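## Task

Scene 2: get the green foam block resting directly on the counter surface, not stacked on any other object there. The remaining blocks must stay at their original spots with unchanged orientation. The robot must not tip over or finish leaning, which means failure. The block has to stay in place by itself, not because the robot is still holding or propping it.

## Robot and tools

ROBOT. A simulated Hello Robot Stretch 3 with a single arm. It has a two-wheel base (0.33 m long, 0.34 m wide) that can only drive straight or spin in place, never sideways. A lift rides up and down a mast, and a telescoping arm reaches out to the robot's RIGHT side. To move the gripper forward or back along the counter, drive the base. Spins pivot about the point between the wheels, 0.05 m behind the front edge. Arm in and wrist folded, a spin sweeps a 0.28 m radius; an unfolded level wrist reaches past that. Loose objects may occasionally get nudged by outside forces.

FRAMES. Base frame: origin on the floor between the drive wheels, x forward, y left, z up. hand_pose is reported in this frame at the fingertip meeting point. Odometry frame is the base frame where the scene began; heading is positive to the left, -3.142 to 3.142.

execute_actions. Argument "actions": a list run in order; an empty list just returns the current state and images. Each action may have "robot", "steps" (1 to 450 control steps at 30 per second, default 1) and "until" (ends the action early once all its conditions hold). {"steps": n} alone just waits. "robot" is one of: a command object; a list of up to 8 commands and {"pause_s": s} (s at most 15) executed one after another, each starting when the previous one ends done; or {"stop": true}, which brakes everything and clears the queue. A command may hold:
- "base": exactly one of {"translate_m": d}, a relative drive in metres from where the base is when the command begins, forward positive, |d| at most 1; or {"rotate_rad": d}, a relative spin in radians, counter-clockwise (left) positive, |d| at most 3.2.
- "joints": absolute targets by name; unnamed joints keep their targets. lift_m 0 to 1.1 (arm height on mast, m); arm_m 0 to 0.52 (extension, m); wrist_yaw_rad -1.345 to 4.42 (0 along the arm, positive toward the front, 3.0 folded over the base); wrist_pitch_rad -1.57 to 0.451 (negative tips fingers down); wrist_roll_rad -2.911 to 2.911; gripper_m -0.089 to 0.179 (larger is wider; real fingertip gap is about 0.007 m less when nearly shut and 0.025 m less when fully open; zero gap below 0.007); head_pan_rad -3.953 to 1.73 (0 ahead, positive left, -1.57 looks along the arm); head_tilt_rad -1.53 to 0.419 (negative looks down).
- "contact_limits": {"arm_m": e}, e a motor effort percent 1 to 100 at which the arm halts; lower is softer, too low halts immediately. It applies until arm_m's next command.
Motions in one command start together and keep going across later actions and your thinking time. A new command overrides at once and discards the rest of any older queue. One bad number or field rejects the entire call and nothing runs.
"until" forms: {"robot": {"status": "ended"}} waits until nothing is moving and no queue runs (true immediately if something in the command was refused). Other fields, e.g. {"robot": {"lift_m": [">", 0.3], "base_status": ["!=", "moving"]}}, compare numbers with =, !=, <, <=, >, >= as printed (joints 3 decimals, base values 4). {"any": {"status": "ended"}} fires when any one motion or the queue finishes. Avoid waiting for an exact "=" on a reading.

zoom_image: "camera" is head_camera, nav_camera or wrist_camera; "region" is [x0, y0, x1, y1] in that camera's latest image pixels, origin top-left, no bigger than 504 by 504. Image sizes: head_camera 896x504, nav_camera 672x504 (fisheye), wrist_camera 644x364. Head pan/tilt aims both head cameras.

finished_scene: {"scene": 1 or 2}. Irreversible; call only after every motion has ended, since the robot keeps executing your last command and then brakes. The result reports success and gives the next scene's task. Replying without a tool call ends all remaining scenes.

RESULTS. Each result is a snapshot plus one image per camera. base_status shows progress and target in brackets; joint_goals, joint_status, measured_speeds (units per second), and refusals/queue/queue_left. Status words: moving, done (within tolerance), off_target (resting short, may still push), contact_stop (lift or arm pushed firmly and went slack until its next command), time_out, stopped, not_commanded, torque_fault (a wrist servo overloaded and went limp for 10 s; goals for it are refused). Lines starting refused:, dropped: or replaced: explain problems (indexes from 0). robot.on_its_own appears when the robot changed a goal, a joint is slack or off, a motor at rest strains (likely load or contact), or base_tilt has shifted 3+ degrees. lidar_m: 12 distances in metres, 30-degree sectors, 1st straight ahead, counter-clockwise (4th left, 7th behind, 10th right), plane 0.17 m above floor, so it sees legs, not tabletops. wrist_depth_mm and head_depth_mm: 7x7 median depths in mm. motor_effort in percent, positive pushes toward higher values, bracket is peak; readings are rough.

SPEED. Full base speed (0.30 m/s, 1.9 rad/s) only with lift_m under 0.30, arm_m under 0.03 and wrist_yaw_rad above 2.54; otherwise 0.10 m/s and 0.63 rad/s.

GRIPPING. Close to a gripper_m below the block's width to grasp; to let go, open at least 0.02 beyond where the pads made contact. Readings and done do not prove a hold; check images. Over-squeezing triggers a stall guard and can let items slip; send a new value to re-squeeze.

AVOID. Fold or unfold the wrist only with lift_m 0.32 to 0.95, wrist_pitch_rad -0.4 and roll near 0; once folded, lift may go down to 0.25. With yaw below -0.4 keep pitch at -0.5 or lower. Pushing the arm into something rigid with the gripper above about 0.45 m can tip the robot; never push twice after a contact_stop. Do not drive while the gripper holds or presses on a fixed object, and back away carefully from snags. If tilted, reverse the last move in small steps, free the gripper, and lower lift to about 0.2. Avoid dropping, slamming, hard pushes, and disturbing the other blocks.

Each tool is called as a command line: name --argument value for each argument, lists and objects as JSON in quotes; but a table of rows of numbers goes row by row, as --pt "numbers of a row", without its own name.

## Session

execute_actions --actions '[{"robot":{"joints":{"head_tilt_rad":-1.3}},"steps":200,"until":{"robot":{"status":"ended"}}}]'

Scene clock: 1.23 s.
robot.base_odometry: x=+0.000 y=+0.000 heading=+0.000 (m, m, rad; robot's odometry frame)
robot.turned_by_wheels: +0.000 (rad since the last result)
robot.turned_by_imu: +0.000 (rad since the last result)
robot.base_tilt: forward=+0.9 right=-1.1 (deg)
robot.lidar_m: 2.08 1.80 1.35 1.78 2.27 2.07 0.98 1.56 1.13 1.56 1.49 1.55
robot.head_depth_mm: 1669 1541 1442 1343 1274 1203 1134 / 1644 1534 1423 1337 1262 1186 1123 / 1646 1521 1429 1345 1258 - 1110 / 1636 1527 1422 1328 1253 - - / 1636 1511 1410 1319 1247 - - / 1613 1493 1408 1321 1250 1180 - / 1601 1491 1415 1308 1244 1171 -
robot.base_status: not_commanded
robot.joint_positions: lift_m=+0.334 arm_m=-0.001 wrist_yaw_rad=+2.808 wrist_pitch_rad=-0.451 wrist_roll_rad=+0.012 gripper_m=+0.037 head_pan_rad=+0.008 head_tilt_rad=-1.284
robot.joint_goals: lift_m=+0.334 arm_m=-0.001 wrist_yaw_rad=+2.808 wrist_pitch_rad=-0.451 wrist_roll_rad=+0.012 gripper_m=+0.037 head_pan_rad=+0.008 head_tilt_rad=-1.300
robot.joint_status: lift_m=not_commanded arm_m=not_commanded wrist_yaw_rad=not_commanded wrist_pitch_rad=not_commanded wrist_roll_rad=not_commanded gripper_m=not_commanded head_pan_rad=not_commanded head_tilt_rad=done
robot.measured_speeds: translate_m=+0.000 rotate_rad=+0.000 lift_m=+0.000 arm_m=+0.000 wrist_yaw_rad=+0.000 wrist_pitch_rad=+0.000 wrist_roll_rad=+0.000 head_pan_rad=+0.000 head_tilt_rad=+0.000
robot: refusals=0 queue=done queue_left=0
robot.motor_effort: left_wheel=-1(1) right_wheel=+1(0) lift_m=+24(24) arm_m=-1(0) wrist_yaw_rad=+0(1) wrist_pitch_rad=+9(9) wrist_roll_rad=+0(0) gripper_m=+0(0) head_pan_rad=+0(1) head_tilt_rad=-8(44) (%)
robot.hand_pose: x=+0.0507 y=+0.0644 z=+0.3391 quat_wxyz=(+0.271, +0.709, +0.041, +0.649) (m; robot's base frame)
robot.wrist_depth_mm: - - - - - - - / - - - - - - - / - - - - - - - / 786 803 780 827 786 803 802 / 653 - 664 659 686 646 640 / 538 - 565 541 545 533 535 / 468 473 - 469 462 462 470
pictures: head_camera (sideways: a quarter turn clockwise sets it upright), nav_camera (sideways: a quarter turn counterclockwise sets it upright), wrist_camera
camera_calibration (this result's frames):
head_camera: T_world_to_cam=[[-0.946823, -0.0359922, -0.319735, 0.436618], [-0.016418, 0.997834, -0.0637067, 0.0821381], [0.321335, -0.0550695, -0.945363, 1.1895], [0, 0, 0, 1]] pos_world=[0.0325201, -0.000740016, 1.26934]
nav_camera: T_world_to_cam=[[0.960459, -0.0395356, 0.275599, -0.318223], [-0.0417969, -0.999123, 0.00233382, 0.0483674], [0.275265, -0.0137607, -0.96127, 1.21124], [0, 0, 0, 1]] pos_world=[-0.0257491, 0.0524113, 1.25191]
wrist_camera: T_world_to_cam=[[0.936886, -0.348512, -0.0279986, -0.0116083], [-0.217699, -0.518812, -0.826705, 0.362167], [0.273591, 0.780624, -0.561939, 0.29465], [0, 0, 0, 1]] pos_world=[0.00910543, -0.0461598, 0.464656]
Images, in order (width x height): head_camera 896x504, nav_camera 672x504, wrist_camera 644x364.

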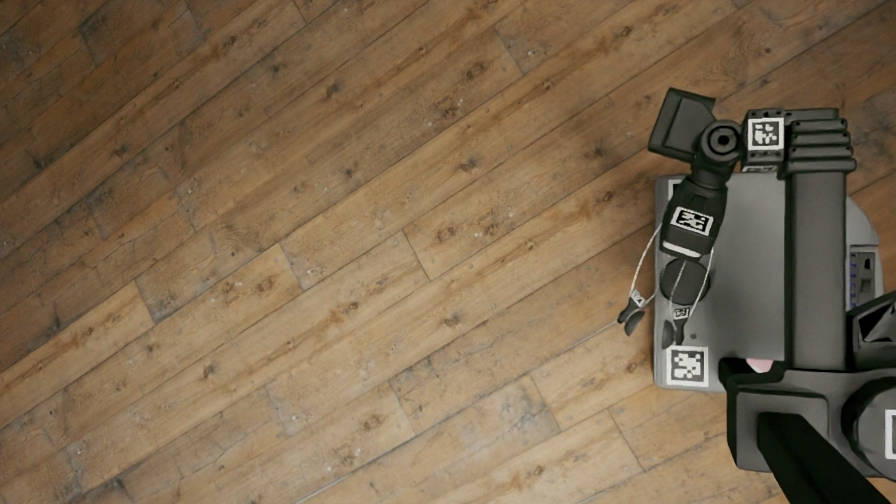

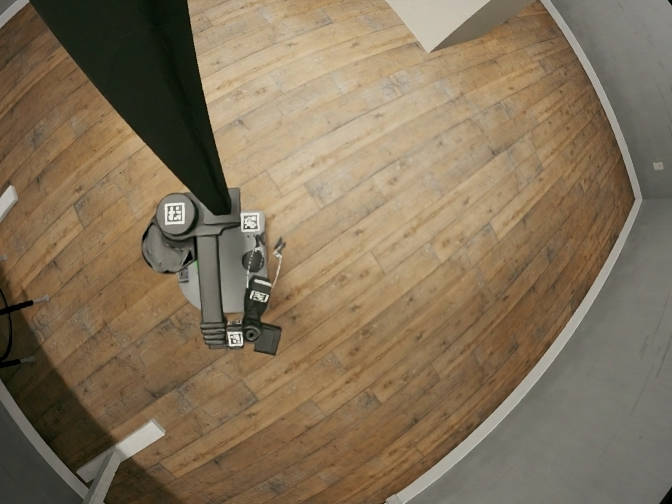

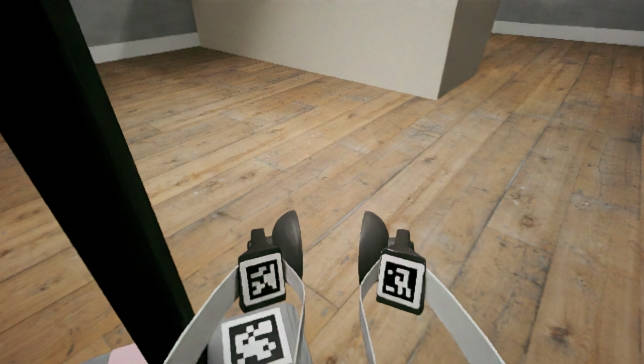

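execute_actions --actions '[{"robot":{"joints":{"head_tilt_rad":-0.45,"head_pan_rad":1.2}},"steps":200,"until":{"robot":{"status":"ended"}}}]'

Scene clock: 3.37 s.
robot.base_odometry: x=+0.000 y=+0.000 heading=+0.000 (m, m, rad; robot's odometry frame)
robot.turned_by_wheels: +0.000 (rad since the last result)
robot.turned_by_imu: +0.000 (rad since the last result)
robot.base_tilt: forward=+0.9 right=-1.1 (deg)
robot.lidar_m: 2.09 1.79 1.36 1.78 2.27 2.07 0.98 1.56 1.14 1.55 1.49 1.56
robot.head_depth_mm: 2786 2973 1660 1602 2002 1723 1399 / 2967 3128 1632 1425 1562 1660 1395 / 3152 3311 1590 1519 1670 1693 1388 / 3267 3442 1590 1661 1806 1703 1380 / 2979 3193 1741 1807 1952 1688 1374 / 2665 2820 1837 1986 2082 1676 1381 / 2406 2540 1979 2203 2139 1673 1366
robot.base_status: not_commanded
robot.joint_positions: lift_m=+0.334 arm_m=-0.001 wrist_yaw_rad=+2.808 wrist_pitch_rad=-0.451 wrist_roll_rad=+0.012 gripper_m=+0.037 head_pan_rad=+1.193 head_tilt_rad=-0.458
robot.joint_goals: lift_m=+0.334 arm_m=-0.001 wrist_yaw_rad=+2.808 wrist_pitch_rad=-0.451 wrist_roll_rad=+0.012 gripper_m=+0.037 head_pan_rad=+1.200 head_tilt_rad=-0.450
robot.joint_status: lift_m=not_commanded arm_m=not_commanded wrist_yaw_rad=not_commanded wrist_pitch_rad=not_commanded wrist_roll_rad=not_commanded gripper_m=not_commanded head_pan_rad=done head_tilt_rad=done
robot.measured_speeds: translate_m=+0.000 rotate_rad=+0.000 lift_m=+0.000 arm_m=+0.000 wrist_yaw_rad=+0.000 wrist_pitch_rad=+0.000 wrist_roll_rad=+0.000 head_pan_rad=+0.000 head_tilt_rad=+0.000
robot: refusals=0 queue=done queue_left=0
robot.motor_effort: left_wheel=-1(0) right_wheel=+0(1) lift_m=+24(24) arm_m=-1(0) wrist_yaw_rad=+1(0) wrist_pitch_rad=+9(9) wrist_roll_rad=+0(0) gripper_m=+0(0) head_pan_rad=+3(40) head_tilt_rad=+4(42) (%)
robot.hand_pose: x=+0.0507 y=+0.0644 z=+0.3391 quat_wxyz=(+0.271, +0.709, +0.041, +0.649) (m; robot's base frame)
robot.wrist_depth_mm: - - - - - - - / - - - - - - - / - - - - - - - / 758 793 821 800 812 791 816 / 665 - 660 657 674 650 668 / 553 - 566 535 532 543 537 / 474 478 - 468 469 464 461
pictures: head_camera (sideways: a quarter turn clockwise sets it upright), nav_camera (sideways: a quarter turn counterclockwise sets it upright), wrist_camera
camera_calibration (this result's frames):
head_camera: T_world_to_cam=[[-0.123612, -0.388918, -0.912942, 1.20459], [-0.912361, 0.406374, -0.0495842, 0.0692819], [0.39028, 0.826803, -0.405067, 0.486443], [0, 0, 0, 1]] pos_world=[0.0222627, 0.0381393, 1.3002]
nav_camera: T_world_to_cam=[[0.209143, 0.399379, 0.892611, -1.11759], [0.915222, -0.401443, -0.0348242, 0.0909236], [0.344425, 0.824221, -0.44948, 0.545324], [0, 0, 0, 1]] pos_world=[-0.0373024, 0.0333746, 1.24585]
wrist_camera: T_world_to_cam=[[0.936886, -0.348512, -0.0279986, -0.0116082], [-0.217699, -0.518812, -0.826705, 0.362167], [0.273591, 0.780624, -0.561939, 0.29465], [0, 0, 0, 1]] pos_world=[0.00910541, -0.0461598, 0.464656]
Images, in order (width x height): head_camera 896x504, nav_camera 672x504, wrist_camera 644x364.

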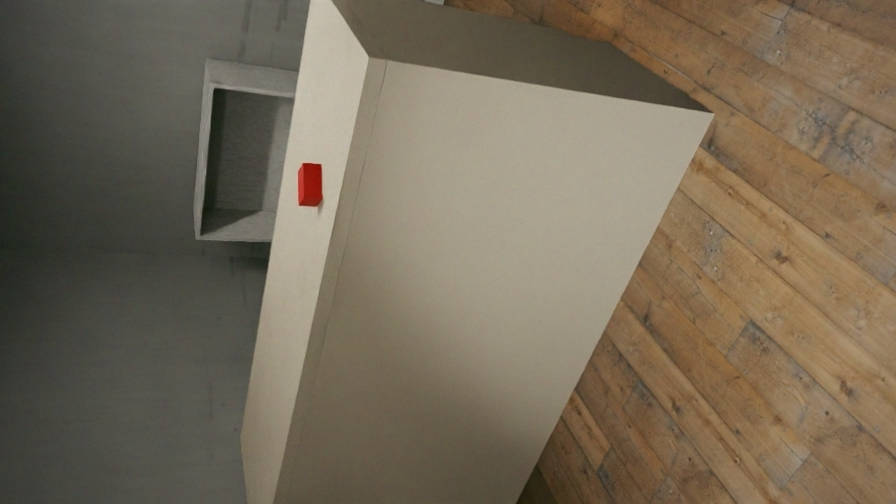

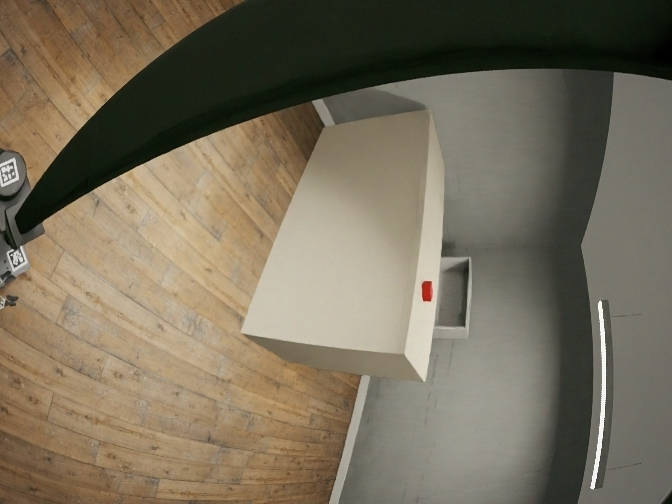

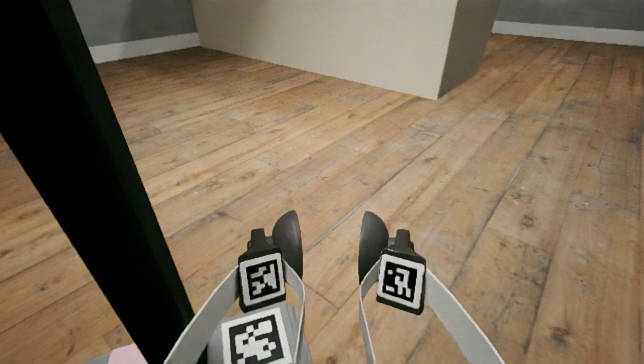

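execute_actions --actions '[{"robot":[{"joints":{"lift_m":0.26,"head_pan_rad":1.3}},{"base":{"rotate_rad":0.35}},{"base":{"translate_m":1.0}},{"base":{"translate_m":0.5}}],"steps":450,"until":{"robot":{"status":"ended"}}}]'

Scene clock: 17.73 s.
robot.base_odometry: x=+1.409 y=+0.514 heading=+0.350 (m, m, rad; robot's odometry frame)
robot.turned_by_wheels: +0.350 (rad since the last result)
robot.turned_by_imu: +0.350 (rad since the last result)
robot.base_tilt: forward=+0.9 right=-1.1 (deg)
robot.lidar_m: 1.73 1.74 0.79 0.71 0.71 3.09 2.56 2.16 1.35 1.21 1.22 1.46
robot.head_depth_mm: 2068 2110 1951 2173 2222 1721 1391 / 2296 2369 2399 2464 2195 1704 1406 / 2566 2667 2652 2765 2182 1696 1380 / 2503 2644 2890 2938 2019 1648 1344 / 2354 2541 2746 924 875 968 1077 / 2249 2395 2513 909 820 898 998 / 2153 2299 1523 911 771 839 926
robot.base_status: done (translate_m +0.5000 of +0.5000)
robot.joint_positions: lift_m=+0.260 arm_m=-0.001 wrist_yaw_rad=+2.808 wrist_pitch_rad=-0.453 wrist_roll_rad=+0.012 gripper_m=+0.037 head_pan_rad=+1.293 head_tilt_rad=-0.457
robot.joint_goals: lift_m=+0.260 arm_m=-0.001 wrist_yaw_rad=+2.808 wrist_pitch_rad=-0.453 wrist_roll_rad=+0.012 gripper_m=+0.037 head_pan_rad=+1.300 head_tilt_rad=-0.450
robot.joint_status: lift_m=done arm_m=not_commanded wrist_yaw_rad=not_commanded wrist_pitch_rad=not_commanded wrist_roll_rad=not_commanded gripper_m=not_commanded head_pan_rad=done head_tilt_rad=done
robot.measured_speeds: translate_m=+0.000 rotate_rad=+0.000 lift_m=+0.000 arm_m=+0.000 wrist_yaw_rad=+0.000 wrist_pitch_rad=+0.000 wrist_roll_rad=+0.000 head_pan_rad=+0.000 head_tilt_rad=+0.000
robot: refusals=0 queue=done queue_left=0
robot.motor_effort: left_wheel=-4(11) right_wheel=+4(13) lift_m=+22(24) arm_m=+0(0) wrist_yaw_rad=+0(0) wrist_pitch_rad=+10(10) wrist_roll_rad=+0(0) gripper_m=+0(1) head_pan_rad=+3(15) head_tilt_rad=+3(3) (%)
robot.hand_pose: x=+0.0506 y=+0.0642 z=+0.2650 quat_wxyz=(+0.272, +0.709, +0.041, +0.649) (m; robot's base frame)
robot.wrist_depth_mm: - 606 675 - - - - / - 649 732 - - - - / - 709 799 890 881 908 895 / 644 661 677 670 676 676 674 / 541 - 552 550 568 545 540 / 461 - - 456 449 454 458 / - - - 389 395 393 392
pictures: head_camera (sideways: a quarter turn clockwise sets it upright), nav_camera (sideways: a quarter turn counterclockwise sets it upright), wrist_camera
camera_calibration (this result's frames):
head_camera: T_world_to_cam=[[-0.0838542, -0.398479, -0.913336, 1.20486], [-0.948414, 0.313139, -0.0495444, 0.0694501], [0.305743, 0.862067, -0.404181, 0.485807], [0, 0, 0, 1]] pos_world=[0.0183678, 0.039566, 1.30024]
nav_camera: T_world_to_cam=[[0.167916, 0.41746, 0.893046, -1.1179], [0.95079, -0.307868, -0.0348584, 0.0907513], [0.260388, 0.854953, -0.448613, 0.544709], [0, 0, 0, 1]] pos_world=[-0.0404076, 0.028919, 1.24587]
wrist_camera: T_world_to_cam=[[0.93687, -0.348559, -0.0279589, -0.0136964], [-0.218166, -0.520159, -0.825735, 0.300616], [0.273274, 0.779706, -0.563365, 0.253646], [0, 0, 0, 1]] pos_world=[0.00910105, -0.0461747, 0.390741]
Images, in order (width x height): head_camera 896x504, nav_camera 672x504, wrist_camera 644x364.

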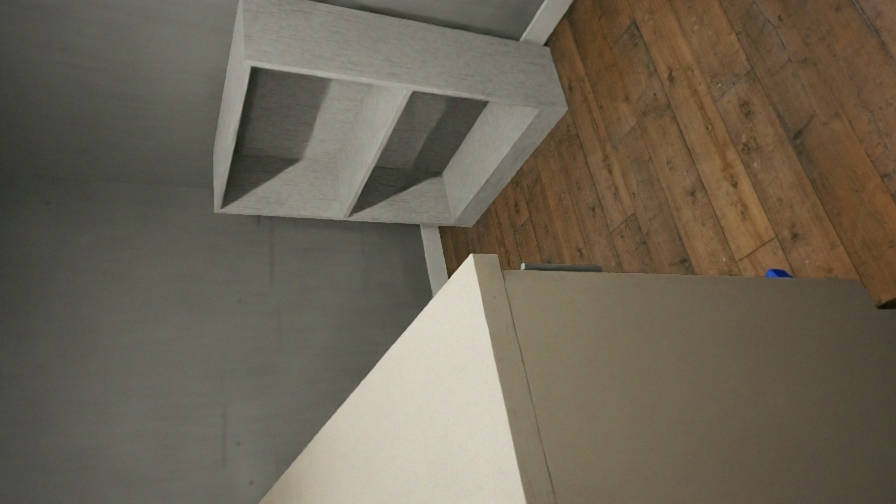

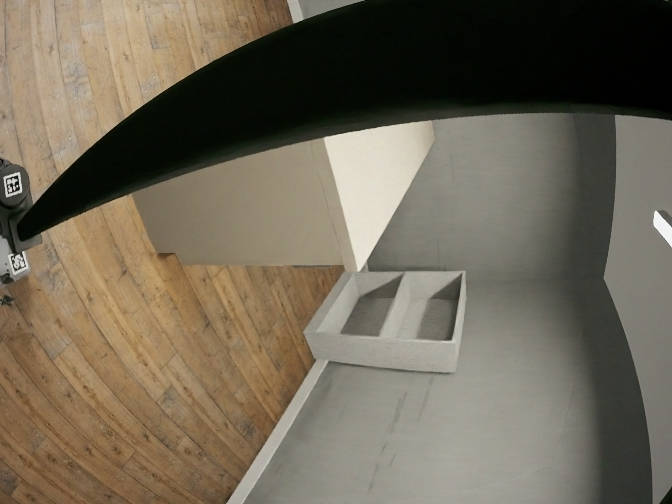

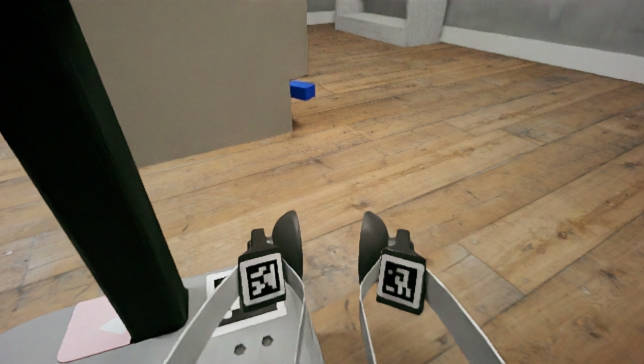

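Drive a bit further forward to see behind.

execute_actions --actions '[{"robot":{"base":{"translate_m":0.7},"joints":{"head_pan_rad":1.7,"head_tilt_rad":-0.6}},"steps":450,"until":{"robot":{"status":"ended"}}}]'

Scene clock: 22.60 s.
robot.base_odometry: x=+2.067 y=+0.754 heading=+0.350 (m, m, rad; robot's odometry frame)
robot.turned_by_wheels: +0.000 (rad since the last result)
robot.turned_by_imu: +0.003 (rad since the last result)
robot.base_tilt: forward=+1.0 right=-1.1 (deg)
robot.lidar_m: 1.04 1.05 1.26 1.73 0.94 1.03 3.38 1.94 1.20 1.08 1.08 1.16
robot.head_depth_mm: 2303 2173 1743 1888 1883 1517 1285 / 2338 2341 2516 2361 1882 1503 1276 / 2327 2535 2836 2410 1866 1503 1272 / 2278 2516 2780 2413 1842 1502 1264 / 2295 2518 2748 2357 1830 1497 1265 / 2258 2398 2651 2275 1826 1497 1273 / 2207 1705 1432 1547 - - -
robot.base_status: done (translate_m +0.7000 of +0.7000)
robot.joint_positions: lift_m=+0.260 arm_m=-0.001 wrist_yaw_rad=+2.808 wrist_pitch_rad=-0.453 wrist_roll_rad=+0.012 gripper_m=+0.037 head_pan_rad=+1.693 head_tilt_rad=-0.592
robot.joint_goals: lift_m=+0.260 arm_m=-0.001 wrist_yaw_rad=+2.808 wrist_pitch_rad=-0.453 wrist_roll_rad=+0.012 gripper_m=+0.037 head_pan_rad=+1.700 head_tilt_rad=-0.600
robot.joint_status: lift_m=done arm_m=not_commanded wrist_yaw_rad=not_commanded wrist_pitch_rad=not_commanded wrist_roll_rad=not_commanded gripper_m=not_commanded head_pan_rad=done head_tilt_rad=done
robot.measured_speeds: translate_m=+0.000 rotate_rad=+0.000 lift_m=+0.000 arm_m=+0.000 wrist_yaw_rad=+0.000 wrist_pitch_rad=+0.000 wrist_roll_rad=+0.000 head_pan_rad=+0.000 head_tilt_rad=+0.000
robot: refusals=0 queue=done queue_left=0
robot.motor_effort: left_wheel=-3(8) right_wheel=+4(12) lift_m=+22(21) arm_m=+0(0) wrist_yaw_rad=+0(0) wrist_pitch_rad=+10(10) wrist_roll_rad=+0(0) gripper_m=-1(0) head_pan_rad=+4(30) head_tilt_rad=-4(19) (%)
robot.hand_pose: x=+0.0506 y=+0.0642 z=+0.2650 quat_wxyz=(+0.272, +0.709, +0.041, +0.649) (m; robot's base frame)
robot.wrist_depth_mm: - - - - - 961 783 / - - - - - - 822 / - 926 898 903 891 890 805 / 643 674 671 675 669 664 664 / 532 - 550 547 562 538 542 / 456 - - 460 451 457 458 / - - - 400 390 390 392
pictures: head_camera (sideways: a quarter turn clockwise sets it upright), nav_camera (sideways: a quarter turn counterclockwise sets it upright), wrist_camera
camera_calibration (this result's frames):
head_camera: T_world_to_cam=[[0.0924466, -0.517963, -0.850393, 1.12168], [-0.994634, -0.0878695, -0.054607, 0.0763139], [-0.0464391, 0.850878, -0.523307, 0.642963], [0, 0, 0, 1]] pos_world=[0.0020671, 0.0406142, 1.29451]
nav_camera: T_world_to_cam=[[-0.0220328, 0.565098, 0.82473, -1.02765], [0.99616, 0.0823284, -0.0297981, 0.083881], [-0.0847375, 0.820906, -0.564742, 0.697912], [0, 0, 0, 1]] pos_world=[-0.0470616, 0.000898794, 1.24418]
wrist_camera: T_world_to_cam=[[0.936869, -0.348561, -0.0279575, -0.0136972], [-0.218182, -0.520206, -0.825701, 0.300595], [0.273263, 0.779674, -0.563415, 0.25366], [0, 0, 0, 1]] pos_world=[0.00910089, -0.0461752, 0.390735]
Images, in order (width x height): head_camera 896x504, nav_camera 672x504, wrist_camera 644x364.

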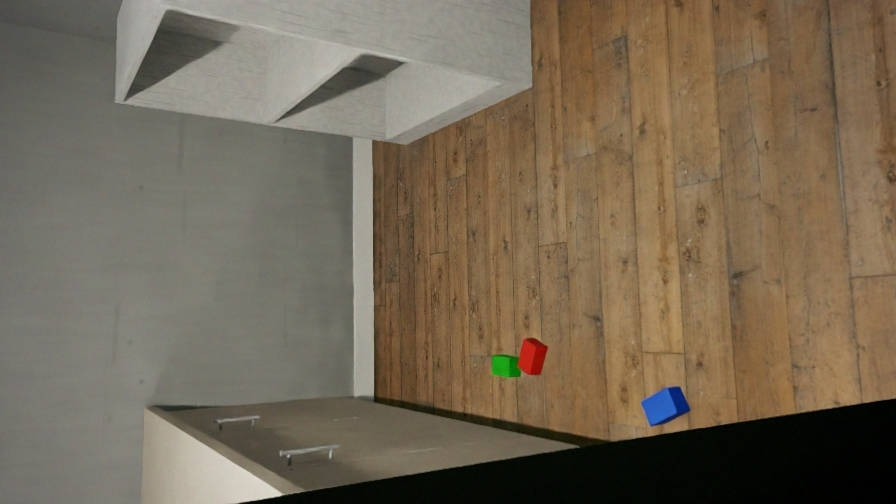

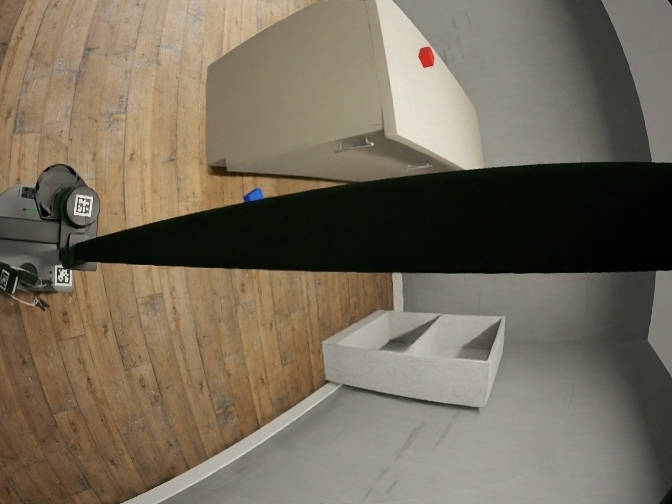

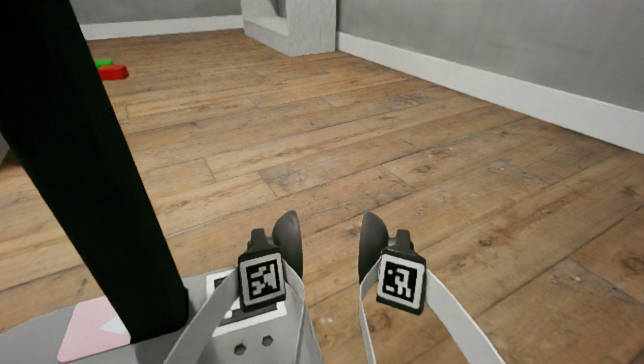

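zoom_image --camera "head_camera" --region '[440, 300, 720, 460]'

Region (440, 300, 720, 460) of head_camera's 896x504 image, scaled by 1.800, with more detail than that image has; it fills the top 288 rows of this view, and the rest is white.

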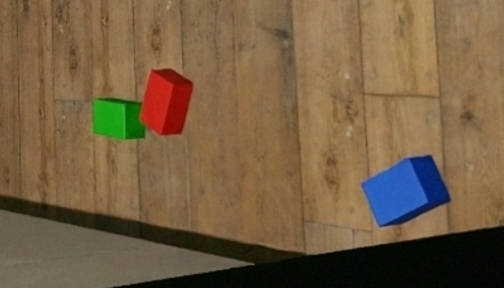

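execute_actions --actions '[{"robot":[{"base":{"rotate_rad":1.51},"joints":{"head_pan_rad":-1.57,"head_tilt_rad":-1.0}},{"base":{"translate_m":1.0}},{"base":{"translate_m":0.79}},{"base":{"rotate_rad":-2.86}}],"steps":450,"until":{"robot":{"status":"ended"}}}]'

Scene clock: 45.57 s.
robot.base_odometry: x=+1.557 y=+2.470 heading=-1.000 (m, m, rad; robot's odometry frame)
robot.turned_by_wheels: -1.350 (rad since the last result)
robot.turned_by_imu: -1.327 (rad since the last result)
robot.base_tilt: forward=+0.9 right=-1.1 (deg)
robot.lidar_m: 2.00 0.81 0.30 0.53 0.55 0.67 0.96 1.00 0.77 0.75 0.79 1.11
robot.head_depth_mm: 767 795 966 1222 1381 1244 1128 / 758 799 966 1225 1388 1239 1131 / 750 801 973 1235 1372 1233 - / 745 806 974 1238 1372 1229 - / 741 812 979 1258 1345 1219 1108 / 732 813 991 1259 1354 1213 1106 / 725 816 993 1280 1355 1209 1102
robot.base_status: done (rotate_rad -2.8599 of -2.8600)
robot.joint_positions: lift_m=+0.260 arm_m=-0.001 wrist_yaw_rad=+2.808 wrist_pitch_rad=-0.453 wrist_roll_rad=+0.012 gripper_m=+0.037 head_pan_rad=-1.564 head_tilt_rad=-0.988
robot.joint_goals: lift_m=+0.260 arm_m=-0.001 wrist_yaw_rad=+2.808 wrist_pitch_rad=-0.453 wrist_roll_rad=+0.012 gripper_m=+0.037 head_pan_rad=-1.570 head_tilt_rad=-1.000
robot.joint_status: lift_m=done arm_m=not_commanded wrist_yaw_rad=not_commanded wrist_pitch_rad=not_commanded wrist_roll_rad=not_commanded gripper_m=not_commanded head_pan_rad=done head_tilt_rad=done
robot.measured_speeds: translate_m=+0.000 rotate_rad=+0.000 lift_m=+0.000 arm_m=+0.000 wrist_yaw_rad=+0.000 wrist_pitch_rad=+0.000 wrist_roll_rad=+0.000 head_pan_rad=+0.000 head_tilt_rad=+0.000
robot: refusals=0 queue=done queue_left=0
robot.motor_effort: left_wheel=+1(13) right_wheel=-3(15) lift_m=+22(22) arm_m=-1(1) wrist_yaw_rad=+1(0) wrist_pitch_rad=+10(10) wrist_roll_rad=+0(0) gripper_m=+0(0) head_pan_rad=-3(40) head_tilt_rad=-6(34) (%)
robot.hand_pose: x=+0.0506 y=+0.0642 z=+0.2649 quat_wxyz=(+0.272, +0.709, +0.041, +0.649) (m; robot's base frame)
robot.wrist_depth_mm: - 467 489 440 642 709 754 / - 499 531 482 696 767 836 / - 548 585 518 760 827 868 / - 496 510 480 676 683 666 / 396 - 412 442 564 540 529 / 363 - - 457 460 456 459 / - - - 395 389 390 383
pictures: head_camera (sideways: a quarter turn clockwise sets it upright), nav_camera (sideways: a quarter turn counterclockwise sets it upright), wrist_camera
camera_calibration (this result's frames):
head_camera: T_world_to_cam=[[-0.0345809, 0.812386, -0.582093, 0.772789], [0.997979, -0.00299838, -0.0634724, 0.0756699], [-0.0533094, -0.583112, -0.810641, 1.01673], [0, 0, 0, 1]] pos_world=[0.00540831, -0.0347075, 1.27884]
nav_camera: T_world_to_cam=[[-0.0408635, -0.838295, 0.543684, -0.661291], [-0.999093, 0.0407795, -0.0122151, 0.07315], [-0.0119313, -0.54369, -0.839201, 1.05442], [0, 0, 0, 1]] pos_world=[0.0586416, 0.0159369, 1.2453]
wrist_camera: T_world_to_cam=[[0.936869, -0.348562, -0.0279558, -0.0137175], [-0.218199, -0.520256, -0.825665, 0.300544], [0.273251, 0.77964, -0.563468, 0.253719], [0, 0, 0, 1]] pos_world=[0.00910066, -0.0462314, 0.390727]
Images, in order (width x height): head_camera 896x504, nav_camera 672x504, wrist_camera 644x364.

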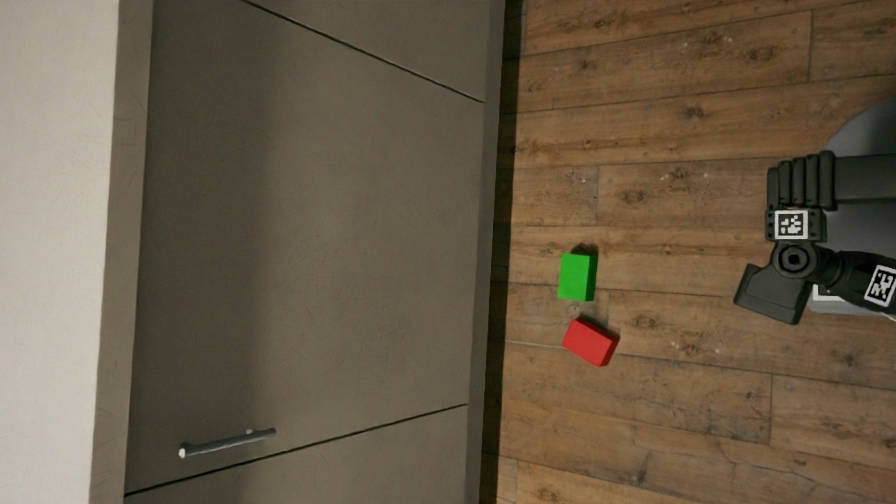

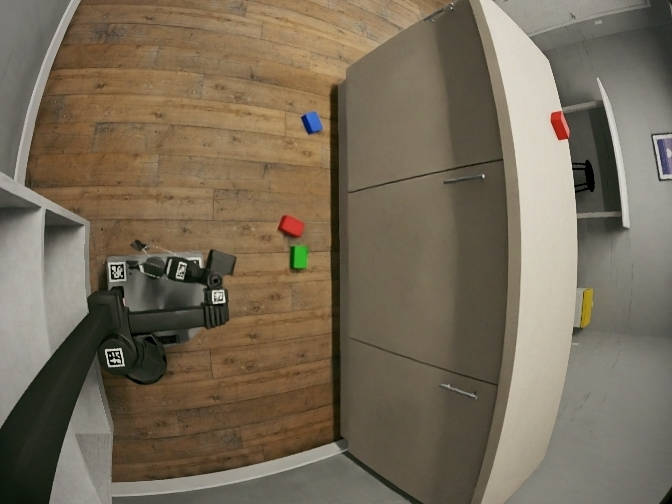

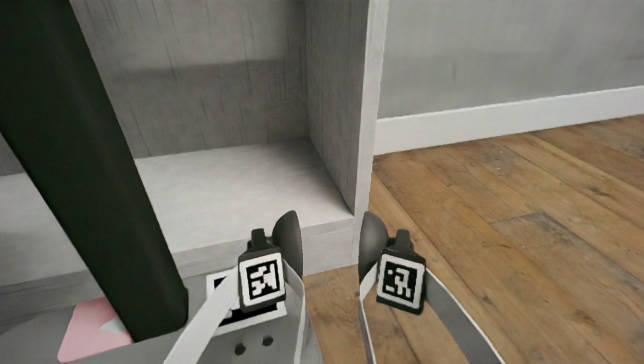

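execute_actions --actions '[{"robot":[{"joints":{"lift_m":0.45,"wrist_pitch_rad":-0.4}},{"joints":{"wrist_yaw_rad":0}},{"joints":{"wrist_pitch_rad":-1.57,"wrist_roll_rad":1.57,"gripper_m":0.1,"arm_m":0.3}}],"steps":450,"until":{"robot":{"status":"ended"}}}]'

Scene clock: 58.90 s.
robot.base_odometry: x=+1.557 y=+2.470 heading=-1.000 (m, m, rad; robot's odometry frame)
robot.turned_by_wheels: +0.000 (rad since the last result)
robot.turned_by_imu: +0.000 (rad since the last result)
robot.base_tilt: forward=+0.9 right=-1.1 (deg)
robot.lidar_m: 2.00 0.81 0.30 0.53 0.55 0.67 0.95 1.00 0.77 0.75 0.79 1.11
robot.head_depth_mm: 762 797 964 1213 1385 1240 1123 / 757 799 965 1236 1373 1237 1125 / 750 799 971 1152 1383 1226 - / 745 806 979 1194 1318 1221 1156 / 736 807 982 1252 1346 1229 1122 / 733 813 992 1270 1363 1208 1101 / 721 817 993 1270 1348 1210 1098
robot.base_status: done (rotate_rad -2.8599 of -2.8600)
robot.joint_positions: lift_m=+0.450 arm_m=+0.300 wrist_yaw_rad=+0.000 wrist_pitch_rad=-1.562 wrist_roll_rad=+1.568 gripper_m=+0.100 head_pan_rad=-1.564 head_tilt_rad=-0.988
robot.joint_goals: lift_m=+0.450 arm_m=+0.300 wrist_yaw_rad=+0.000 wrist_pitch_rad=-1.570 wrist_roll_rad=+1.570 gripper_m=+0.100 head_pan_rad=-1.570 head_tilt_rad=-1.000
robot.joint_status: lift_m=done arm_m=done wrist_yaw_rad=done wrist_pitch_rad=done wrist_roll_rad=done gripper_m=done head_pan_rad=done head_tilt_rad=done
robot.measured_speeds: translate_m=+0.000 rotate_rad=+0.000 lift_m=+0.000 arm_m=+0.000 wrist_yaw_rad=+0.000 wrist_pitch_rad=+0.000 wrist_roll_rad=+0.000 head_pan_rad=+0.000 head_tilt_rad=+0.000
robot: refusals=0 queue=done queue_left=0
robot.motor_effort: left_wheel=+2(2) right_wheel=-3(3) lift_m=+26(27) arm_m=+2(2) wrist_yaw_rad=+0(3) wrist_pitch_rad=-5(13) wrist_roll_rad=+1(1) gripper_m=+1(85) head_pan_rad=-3(3) head_tilt_rad=-6(7) (%)
robot.hand_pose: x=-0.0215 y=-0.4225 z=+0.3321 quat_wxyz=(+0.001, +0.001, -0.710, -0.704) (m; robot's base frame)
robot.wrist_depth_mm: 422 466 462 453 454 448 - / 426 468 470 462 465 466 - / 434 478 486 476 482 475 - / 438 496 480 487 485 490 - / 441 508 501 502 496 495 - / 445 529 522 520 513 508 502 / 447 535 536 526 525 516 508
pictures: head_camera (sideways: a quarter turn clockwise sets it upright), nav_camera (sideways: a quarter turn counterclockwise sets it upright), wrist_camera
camera_calibration (this result's frames):
head_camera: T_world_to_cam=[[-0.0345807, 0.812386, -0.582093, 0.772789], [0.997979, -0.00299861, -0.0634724, 0.0756699], [-0.0533096, -0.583112, -0.810641, 1.01673], [0, 0, 0, 1]] pos_world=[0.0054083, -0.0347075, 1.27884]
nav_camera: T_world_to_cam=[[-0.0408637, -0.838295, 0.543684, -0.661291], [-0.999093, 0.0407798, -0.0122151, 0.07315], [-0.0119314, -0.54369, -0.839201, 1.05442], [0, 0, 0, 1]] pos_world=[0.0586416, 0.0159369, 1.2453]
wrist_camera: T_world_to_cam=[[0.0212266, 0.999775, 0.0000944114, 0.426814], [0.989477, -0.0210215, 0.143153, 0.00225894], [0.143123, -0.00294524, -0.9897, 0.49884], [0, 0, 0, 1]] pos_world=[-0.0826906, -0.425201, 0.493339]
Images, in order (width x height): head_camera 896x504, nav_camera 672x504, wrist_camera 644x364.

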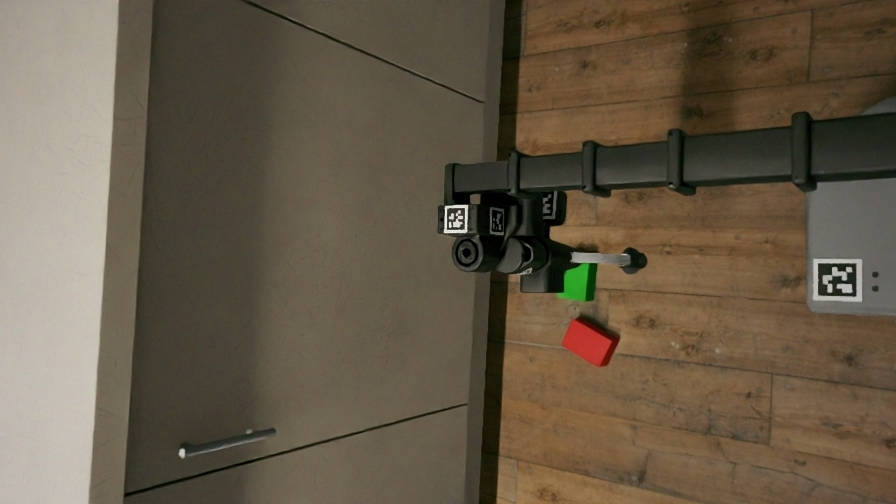

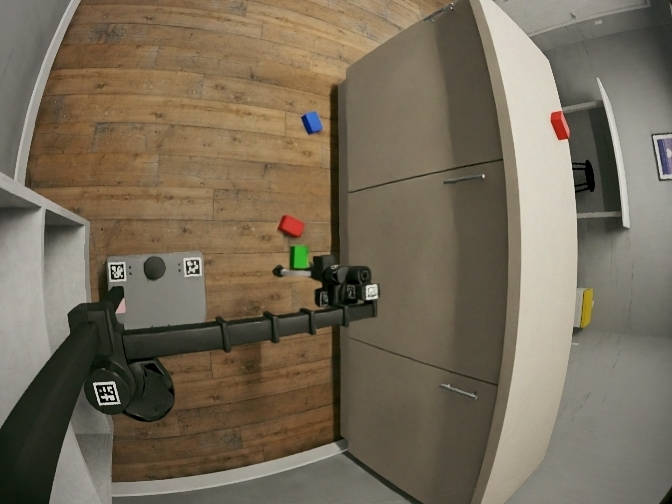

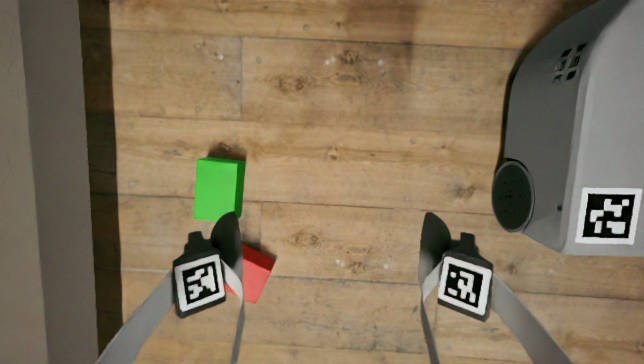

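execute_actions --actions '[{"robot":[{"joints":{"arm_m":0.465}},{"joints":{"lift_m":0.15}}],"steps":450,"until":{"robot":{"status":"ended"}}}]'

Scene clock: 65.67 s.
robot.base_odometry: x=+1.557 y=+2.470 heading=-1.000 (m, m, rad; robot's odometry frame)
robot.turned_by_wheels: +0.000 (rad since the last result)
robot.turned_by_imu: +0.000 (rad since the last result)
robot.base_tilt: forward=+0.9 right=-1.1 (deg)
robot.lidar_m: 2.01 0.81 0.30 0.53 0.55 0.67 0.95 1.01 0.77 0.75 0.79 1.11
robot.head_depth_mm: 764 796 964 1219 1390 1247 1124 / 755 800 966 1227 1381 1234 1138 / 753 801 977 1230 1374 1233 - / 746 805 978 1198 1327 1222 1146 / 737 809 984 1252 1340 1229 1127 / 731 816 987 1267 1359 1223 1107 / 724 817 994 1268 1351 1208 1097
robot.base_status: done (rotate_rad -2.8599 of -2.8600)
robot.joint_positions: lift_m=+0.150 arm_m=+0.465 wrist_yaw_rad=+0.000 wrist_pitch_rad=-1.563 wrist_roll_rad=+1.568 gripper_m=+0.100 head_pan_rad=-1.564 head_tilt_rad=-0.988
robot.joint_goals: lift_m=+0.150 arm_m=+0.465 wrist_yaw_rad=+0.000 wrist_pitch_rad=-1.570 wrist_roll_rad=+1.570 gripper_m=+0.100 head_pan_rad=-1.570 head_tilt_rad=-1.000
robot.joint_status: lift_m=done arm_m=done wrist_yaw_rad=done wrist_pitch_rad=done wrist_roll_rad=done gripper_m=done head_pan_rad=done head_tilt_rad=done
robot.measured_speeds: translate_m=+0.000 rotate_rad=+0.000 lift_m=+0.000 arm_m=+0.000 wrist_yaw_rad=+0.000 wrist_pitch_rad=+0.000 wrist_roll_rad=+0.000 head_pan_rad=+0.000 head_tilt_rad=+0.000
robot: refusals=0 queue=done queue_left=0
robot.motor_effort: left_wheel=+1(2) right_wheel=-3(3) lift_m=+21(26) arm_m=+2(4) wrist_yaw_rad=+0(0) wrist_pitch_rad=-4(5) wrist_roll_rad=+1(1) gripper_m=+0(1) head_pan_rad=-4(2) head_tilt_rad=-5(5) (%)
robot.hand_pose: x=-0.0215 y=-0.5874 z=+0.0324 quat_wxyz=(+0.001, +0.001, -0.710, -0.704) (m; robot's base frame)
robot.wrist_depth_mm: 181 181 179 177 176 175 174 / 185 184 182 182 181 180 178 / 189 188 187 185 185 184 183 / 195 192 193 189 189 187 186 / 199 198 196 150 191 193 191 / 205 202 199 152 198 196 195 / 210 208 206 156 203 203 200
pictures: head_camera (sideways: a quarter turn clockwise sets it upright), nav_camera (sideways: a quarter turn counterclockwise sets it upright), wrist_camera
camera_calibration (this result's frames):
head_camera: T_world_to_cam=[[-0.0345808, 0.812386, -0.582093, 0.77279], [0.997979, -0.0029985, -0.0634724, 0.0756699], [-0.0533095, -0.583112, -0.810641, 1.01673], [0, 0, 0, 1]] pos_world=[0.00540831, -0.0347075, 1.27884]
nav_camera: T_world_to_cam=[[-0.0408636, -0.838295, 0.543684, -0.661291], [-0.999093, 0.0407797, -0.0122151, 0.07315], [-0.0119314, -0.54369, -0.839201, 1.05442], [0, 0, 0, 1]] pos_world=[0.0586416, 0.0159369, 1.2453]
wrist_camera: T_world_to_cam=[[0.0213462, 0.999772, 0.000631756, 0.591653], [0.989475, -0.0212168, 0.143142, 0.0415835], [0.143123, -0.00243044, -0.989702, 0.202026], [0, 0, 0, 1]] pos_world=[-0.0826899, -0.590145, 0.193619]
Images, in order (width x height): head_camera 896x504, nav_camera 672x504, wrist_camera 644x364.

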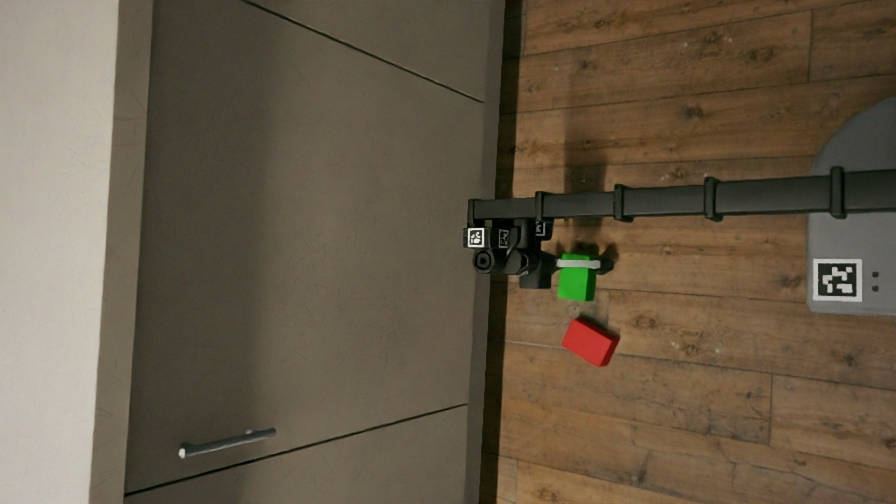

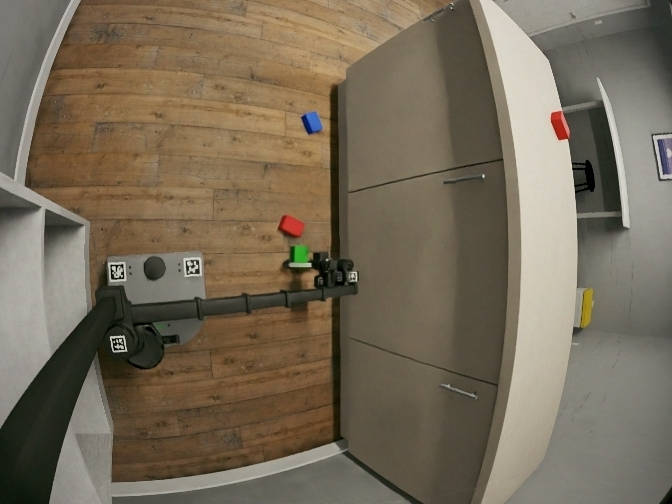

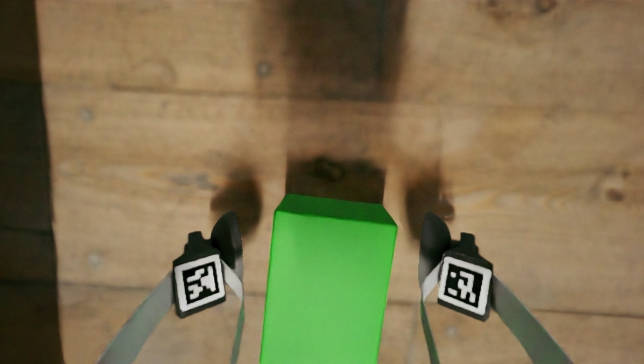

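execute_actions --actions '[{"robot":[{"joints":{"gripper_m":0.0}},{"joints":{"lift_m":1.1,"arm_m":0.1,"head_pan_rad":-1.2,"head_tilt_rad":-0.7}},{"base":{"rotate_rad":-0.6}},{"base":{"translate_m":0.45}},{"base":{"rotate_rad":0.6}}],"steps":450,"until":{"robot":{"status":"ended"}}},{"steps":450,"until":{"robot":{"status":"ended"}}}]'

Scene clock: 89.20 s.
robot.base_odometry: x=+1.543 y=+2.020 heading=-1.000 (m, m, rad; robot's odometry frame)
robot.turned_by_wheels: +0.000 (rad since the last result)
robot.turned_by_imu: +0.001 (rad since the last result)
robot.base_tilt: forward=+0.9 right=-1.1 (deg)
robot.lidar_m: 2.43 1.13 0.85 0.72 0.60 1.12 1.34 0.70 0.53 0.51 0.54 2.50
robot.head_depth_mm: 3314 3543 862 - 638 317 923 / 3378 3603 810 632 674 316 1005 / 3495 3741 803 630 704 315 1136 / 3650 3468 797 650 761 919 1153 / 3823 3775 784 670 813 1002 1195 / 3811 3710 778 727 876 1094 1186 / 3317 3403 774 770 1508 1375 1185
robot.base_status: done (rotate_rad +0.5999 of +0.6000)
robot.joint_positions: lift_m=+1.100 arm_m=+0.100 wrist_yaw_rad=+0.000 wrist_pitch_rad=-1.563 wrist_roll_rad=+1.568 gripper_m=+0.017 head_pan_rad=-1.207 head_tilt_rad=-0.705
robot.joint_goals: lift_m=+1.100 arm_m=+0.100 wrist_yaw_rad=+0.000 wrist_pitch_rad=-1.570 wrist_roll_rad=+1.570 gripper_m=+0.016 head_pan_rad=-1.200 head_tilt_rad=-0.700
robot.joint_status: lift_m=done arm_m=done wrist_yaw_rad=done wrist_pitch_rad=done wrist_roll_rad=done gripper_m=done head_pan_rad=done head_tilt_rad=done
robot.measured_speeds: translate_m=+0.000 rotate_rad=+0.000 lift_m=+0.000 arm_m=+0.000 wrist_yaw_rad=+0.000 wrist_pitch_rad=+0.000 wrist_roll_rad=+0.000 head_pan_rad=+0.000 head_tilt_rad=+0.000
robot: refusals=0 queue=done queue_left=0
robot.on_its_own: gripper_m is held at +0.016, not at your +0.000, by its stall guard, which is not easing now
robot.motor_effort: left_wheel=-3(7) right_wheel=+4(10) lift_m=+27(28) arm_m=-3(2) wrist_yaw_rad=-1(0) wrist_pitch_rad=-4(4) wrist_roll_rad=+1(1) gripper_m=-21(100) head_pan_rad=+3(29) head_tilt_rad=+2(24) (%)
robot.hand_pose: x=-0.0215 y=-0.2229 z=+0.9821 quat_wxyz=(+0.001, +0.001, -0.710, -0.705) (m; robot's base frame)
robot.wrist_depth_mm: 311 446 837 - - - 932 / 322 444 873 - - - 964 / 318 455 890 - - - - / 321 465 881 - - - - / 328 470 741 146 - - - / 328 482 672 149 148 - - / 334 452 - 153 - - -
pictures: head_camera (sideways: a quarter turn clockwise sets it upright), nav_camera (sideways: a quarter turn counterclockwise sets it upright), wrist_camera
camera_calibration (this result's frames):
head_camera: T_world_to_cam=[[-0.246545, 0.56692, -0.786013, 1.03982], [0.942427, 0.32933, -0.0580736, 0.0690026], [0.225935, -0.755078, -0.615476, 0.761211], [0, 0, 0, 1]] pos_world=[0.0193476, -0.0374444, 1.28982]
nav_camera: T_world_to_cam=[[0.188349, -0.62662, 0.756222, -0.939631], [-0.948595, -0.315491, -0.0251591, 0.0897005], [0.254346, -0.71261, -0.653831, 0.811739], [0, 0, 0, 1]] pos_world=[0.0556053, 0.0179609, 1.24357]
wrist_camera: T_world_to_cam=[[0.0213468, 0.999772, 0.000903847, 0.226367], [0.989475, -0.0212564, 0.143137, -0.0866328], [0.143123, -0.00216118, -0.989703, 1.14292], [0, 0, 0, 1]] pos_world=[-0.0826899, -0.225687, 1.14335]
Images, in order (width x height): head_camera 896x504, nav_camera 672x504, wrist_camera 644x364.

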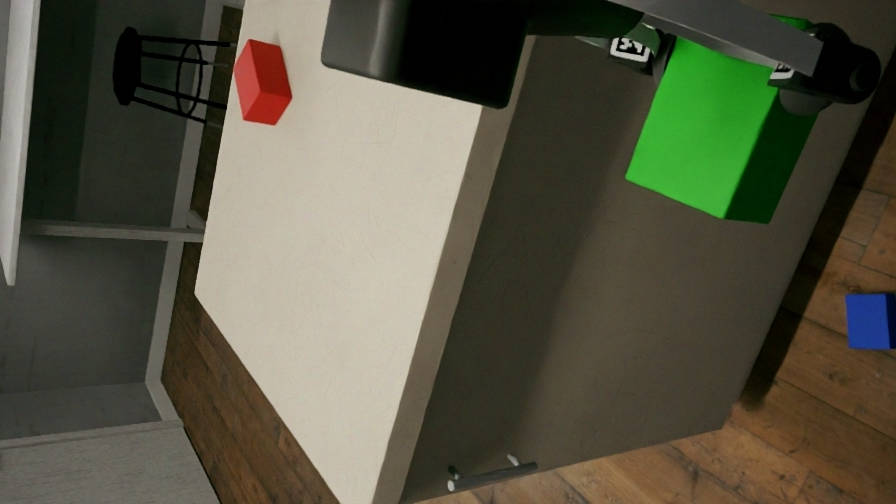

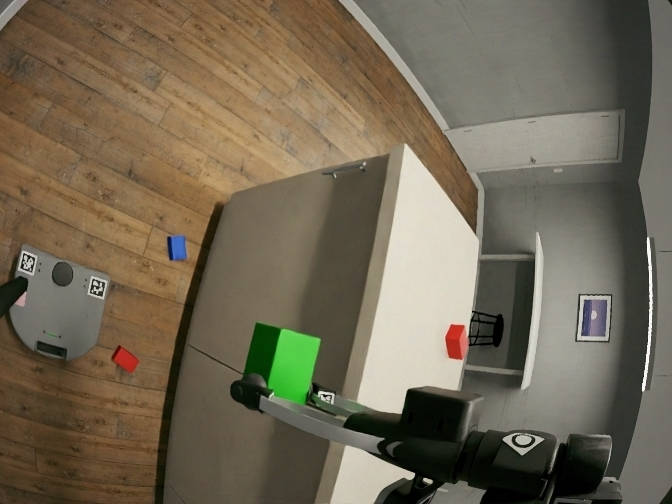

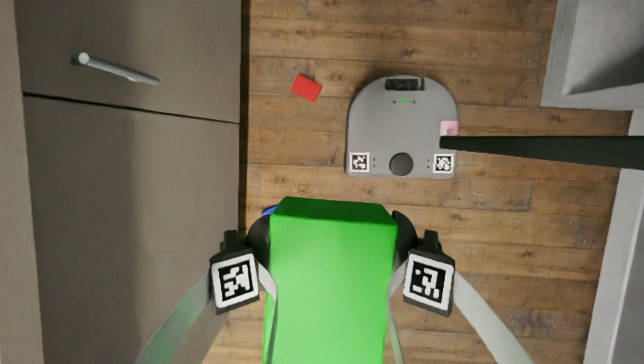

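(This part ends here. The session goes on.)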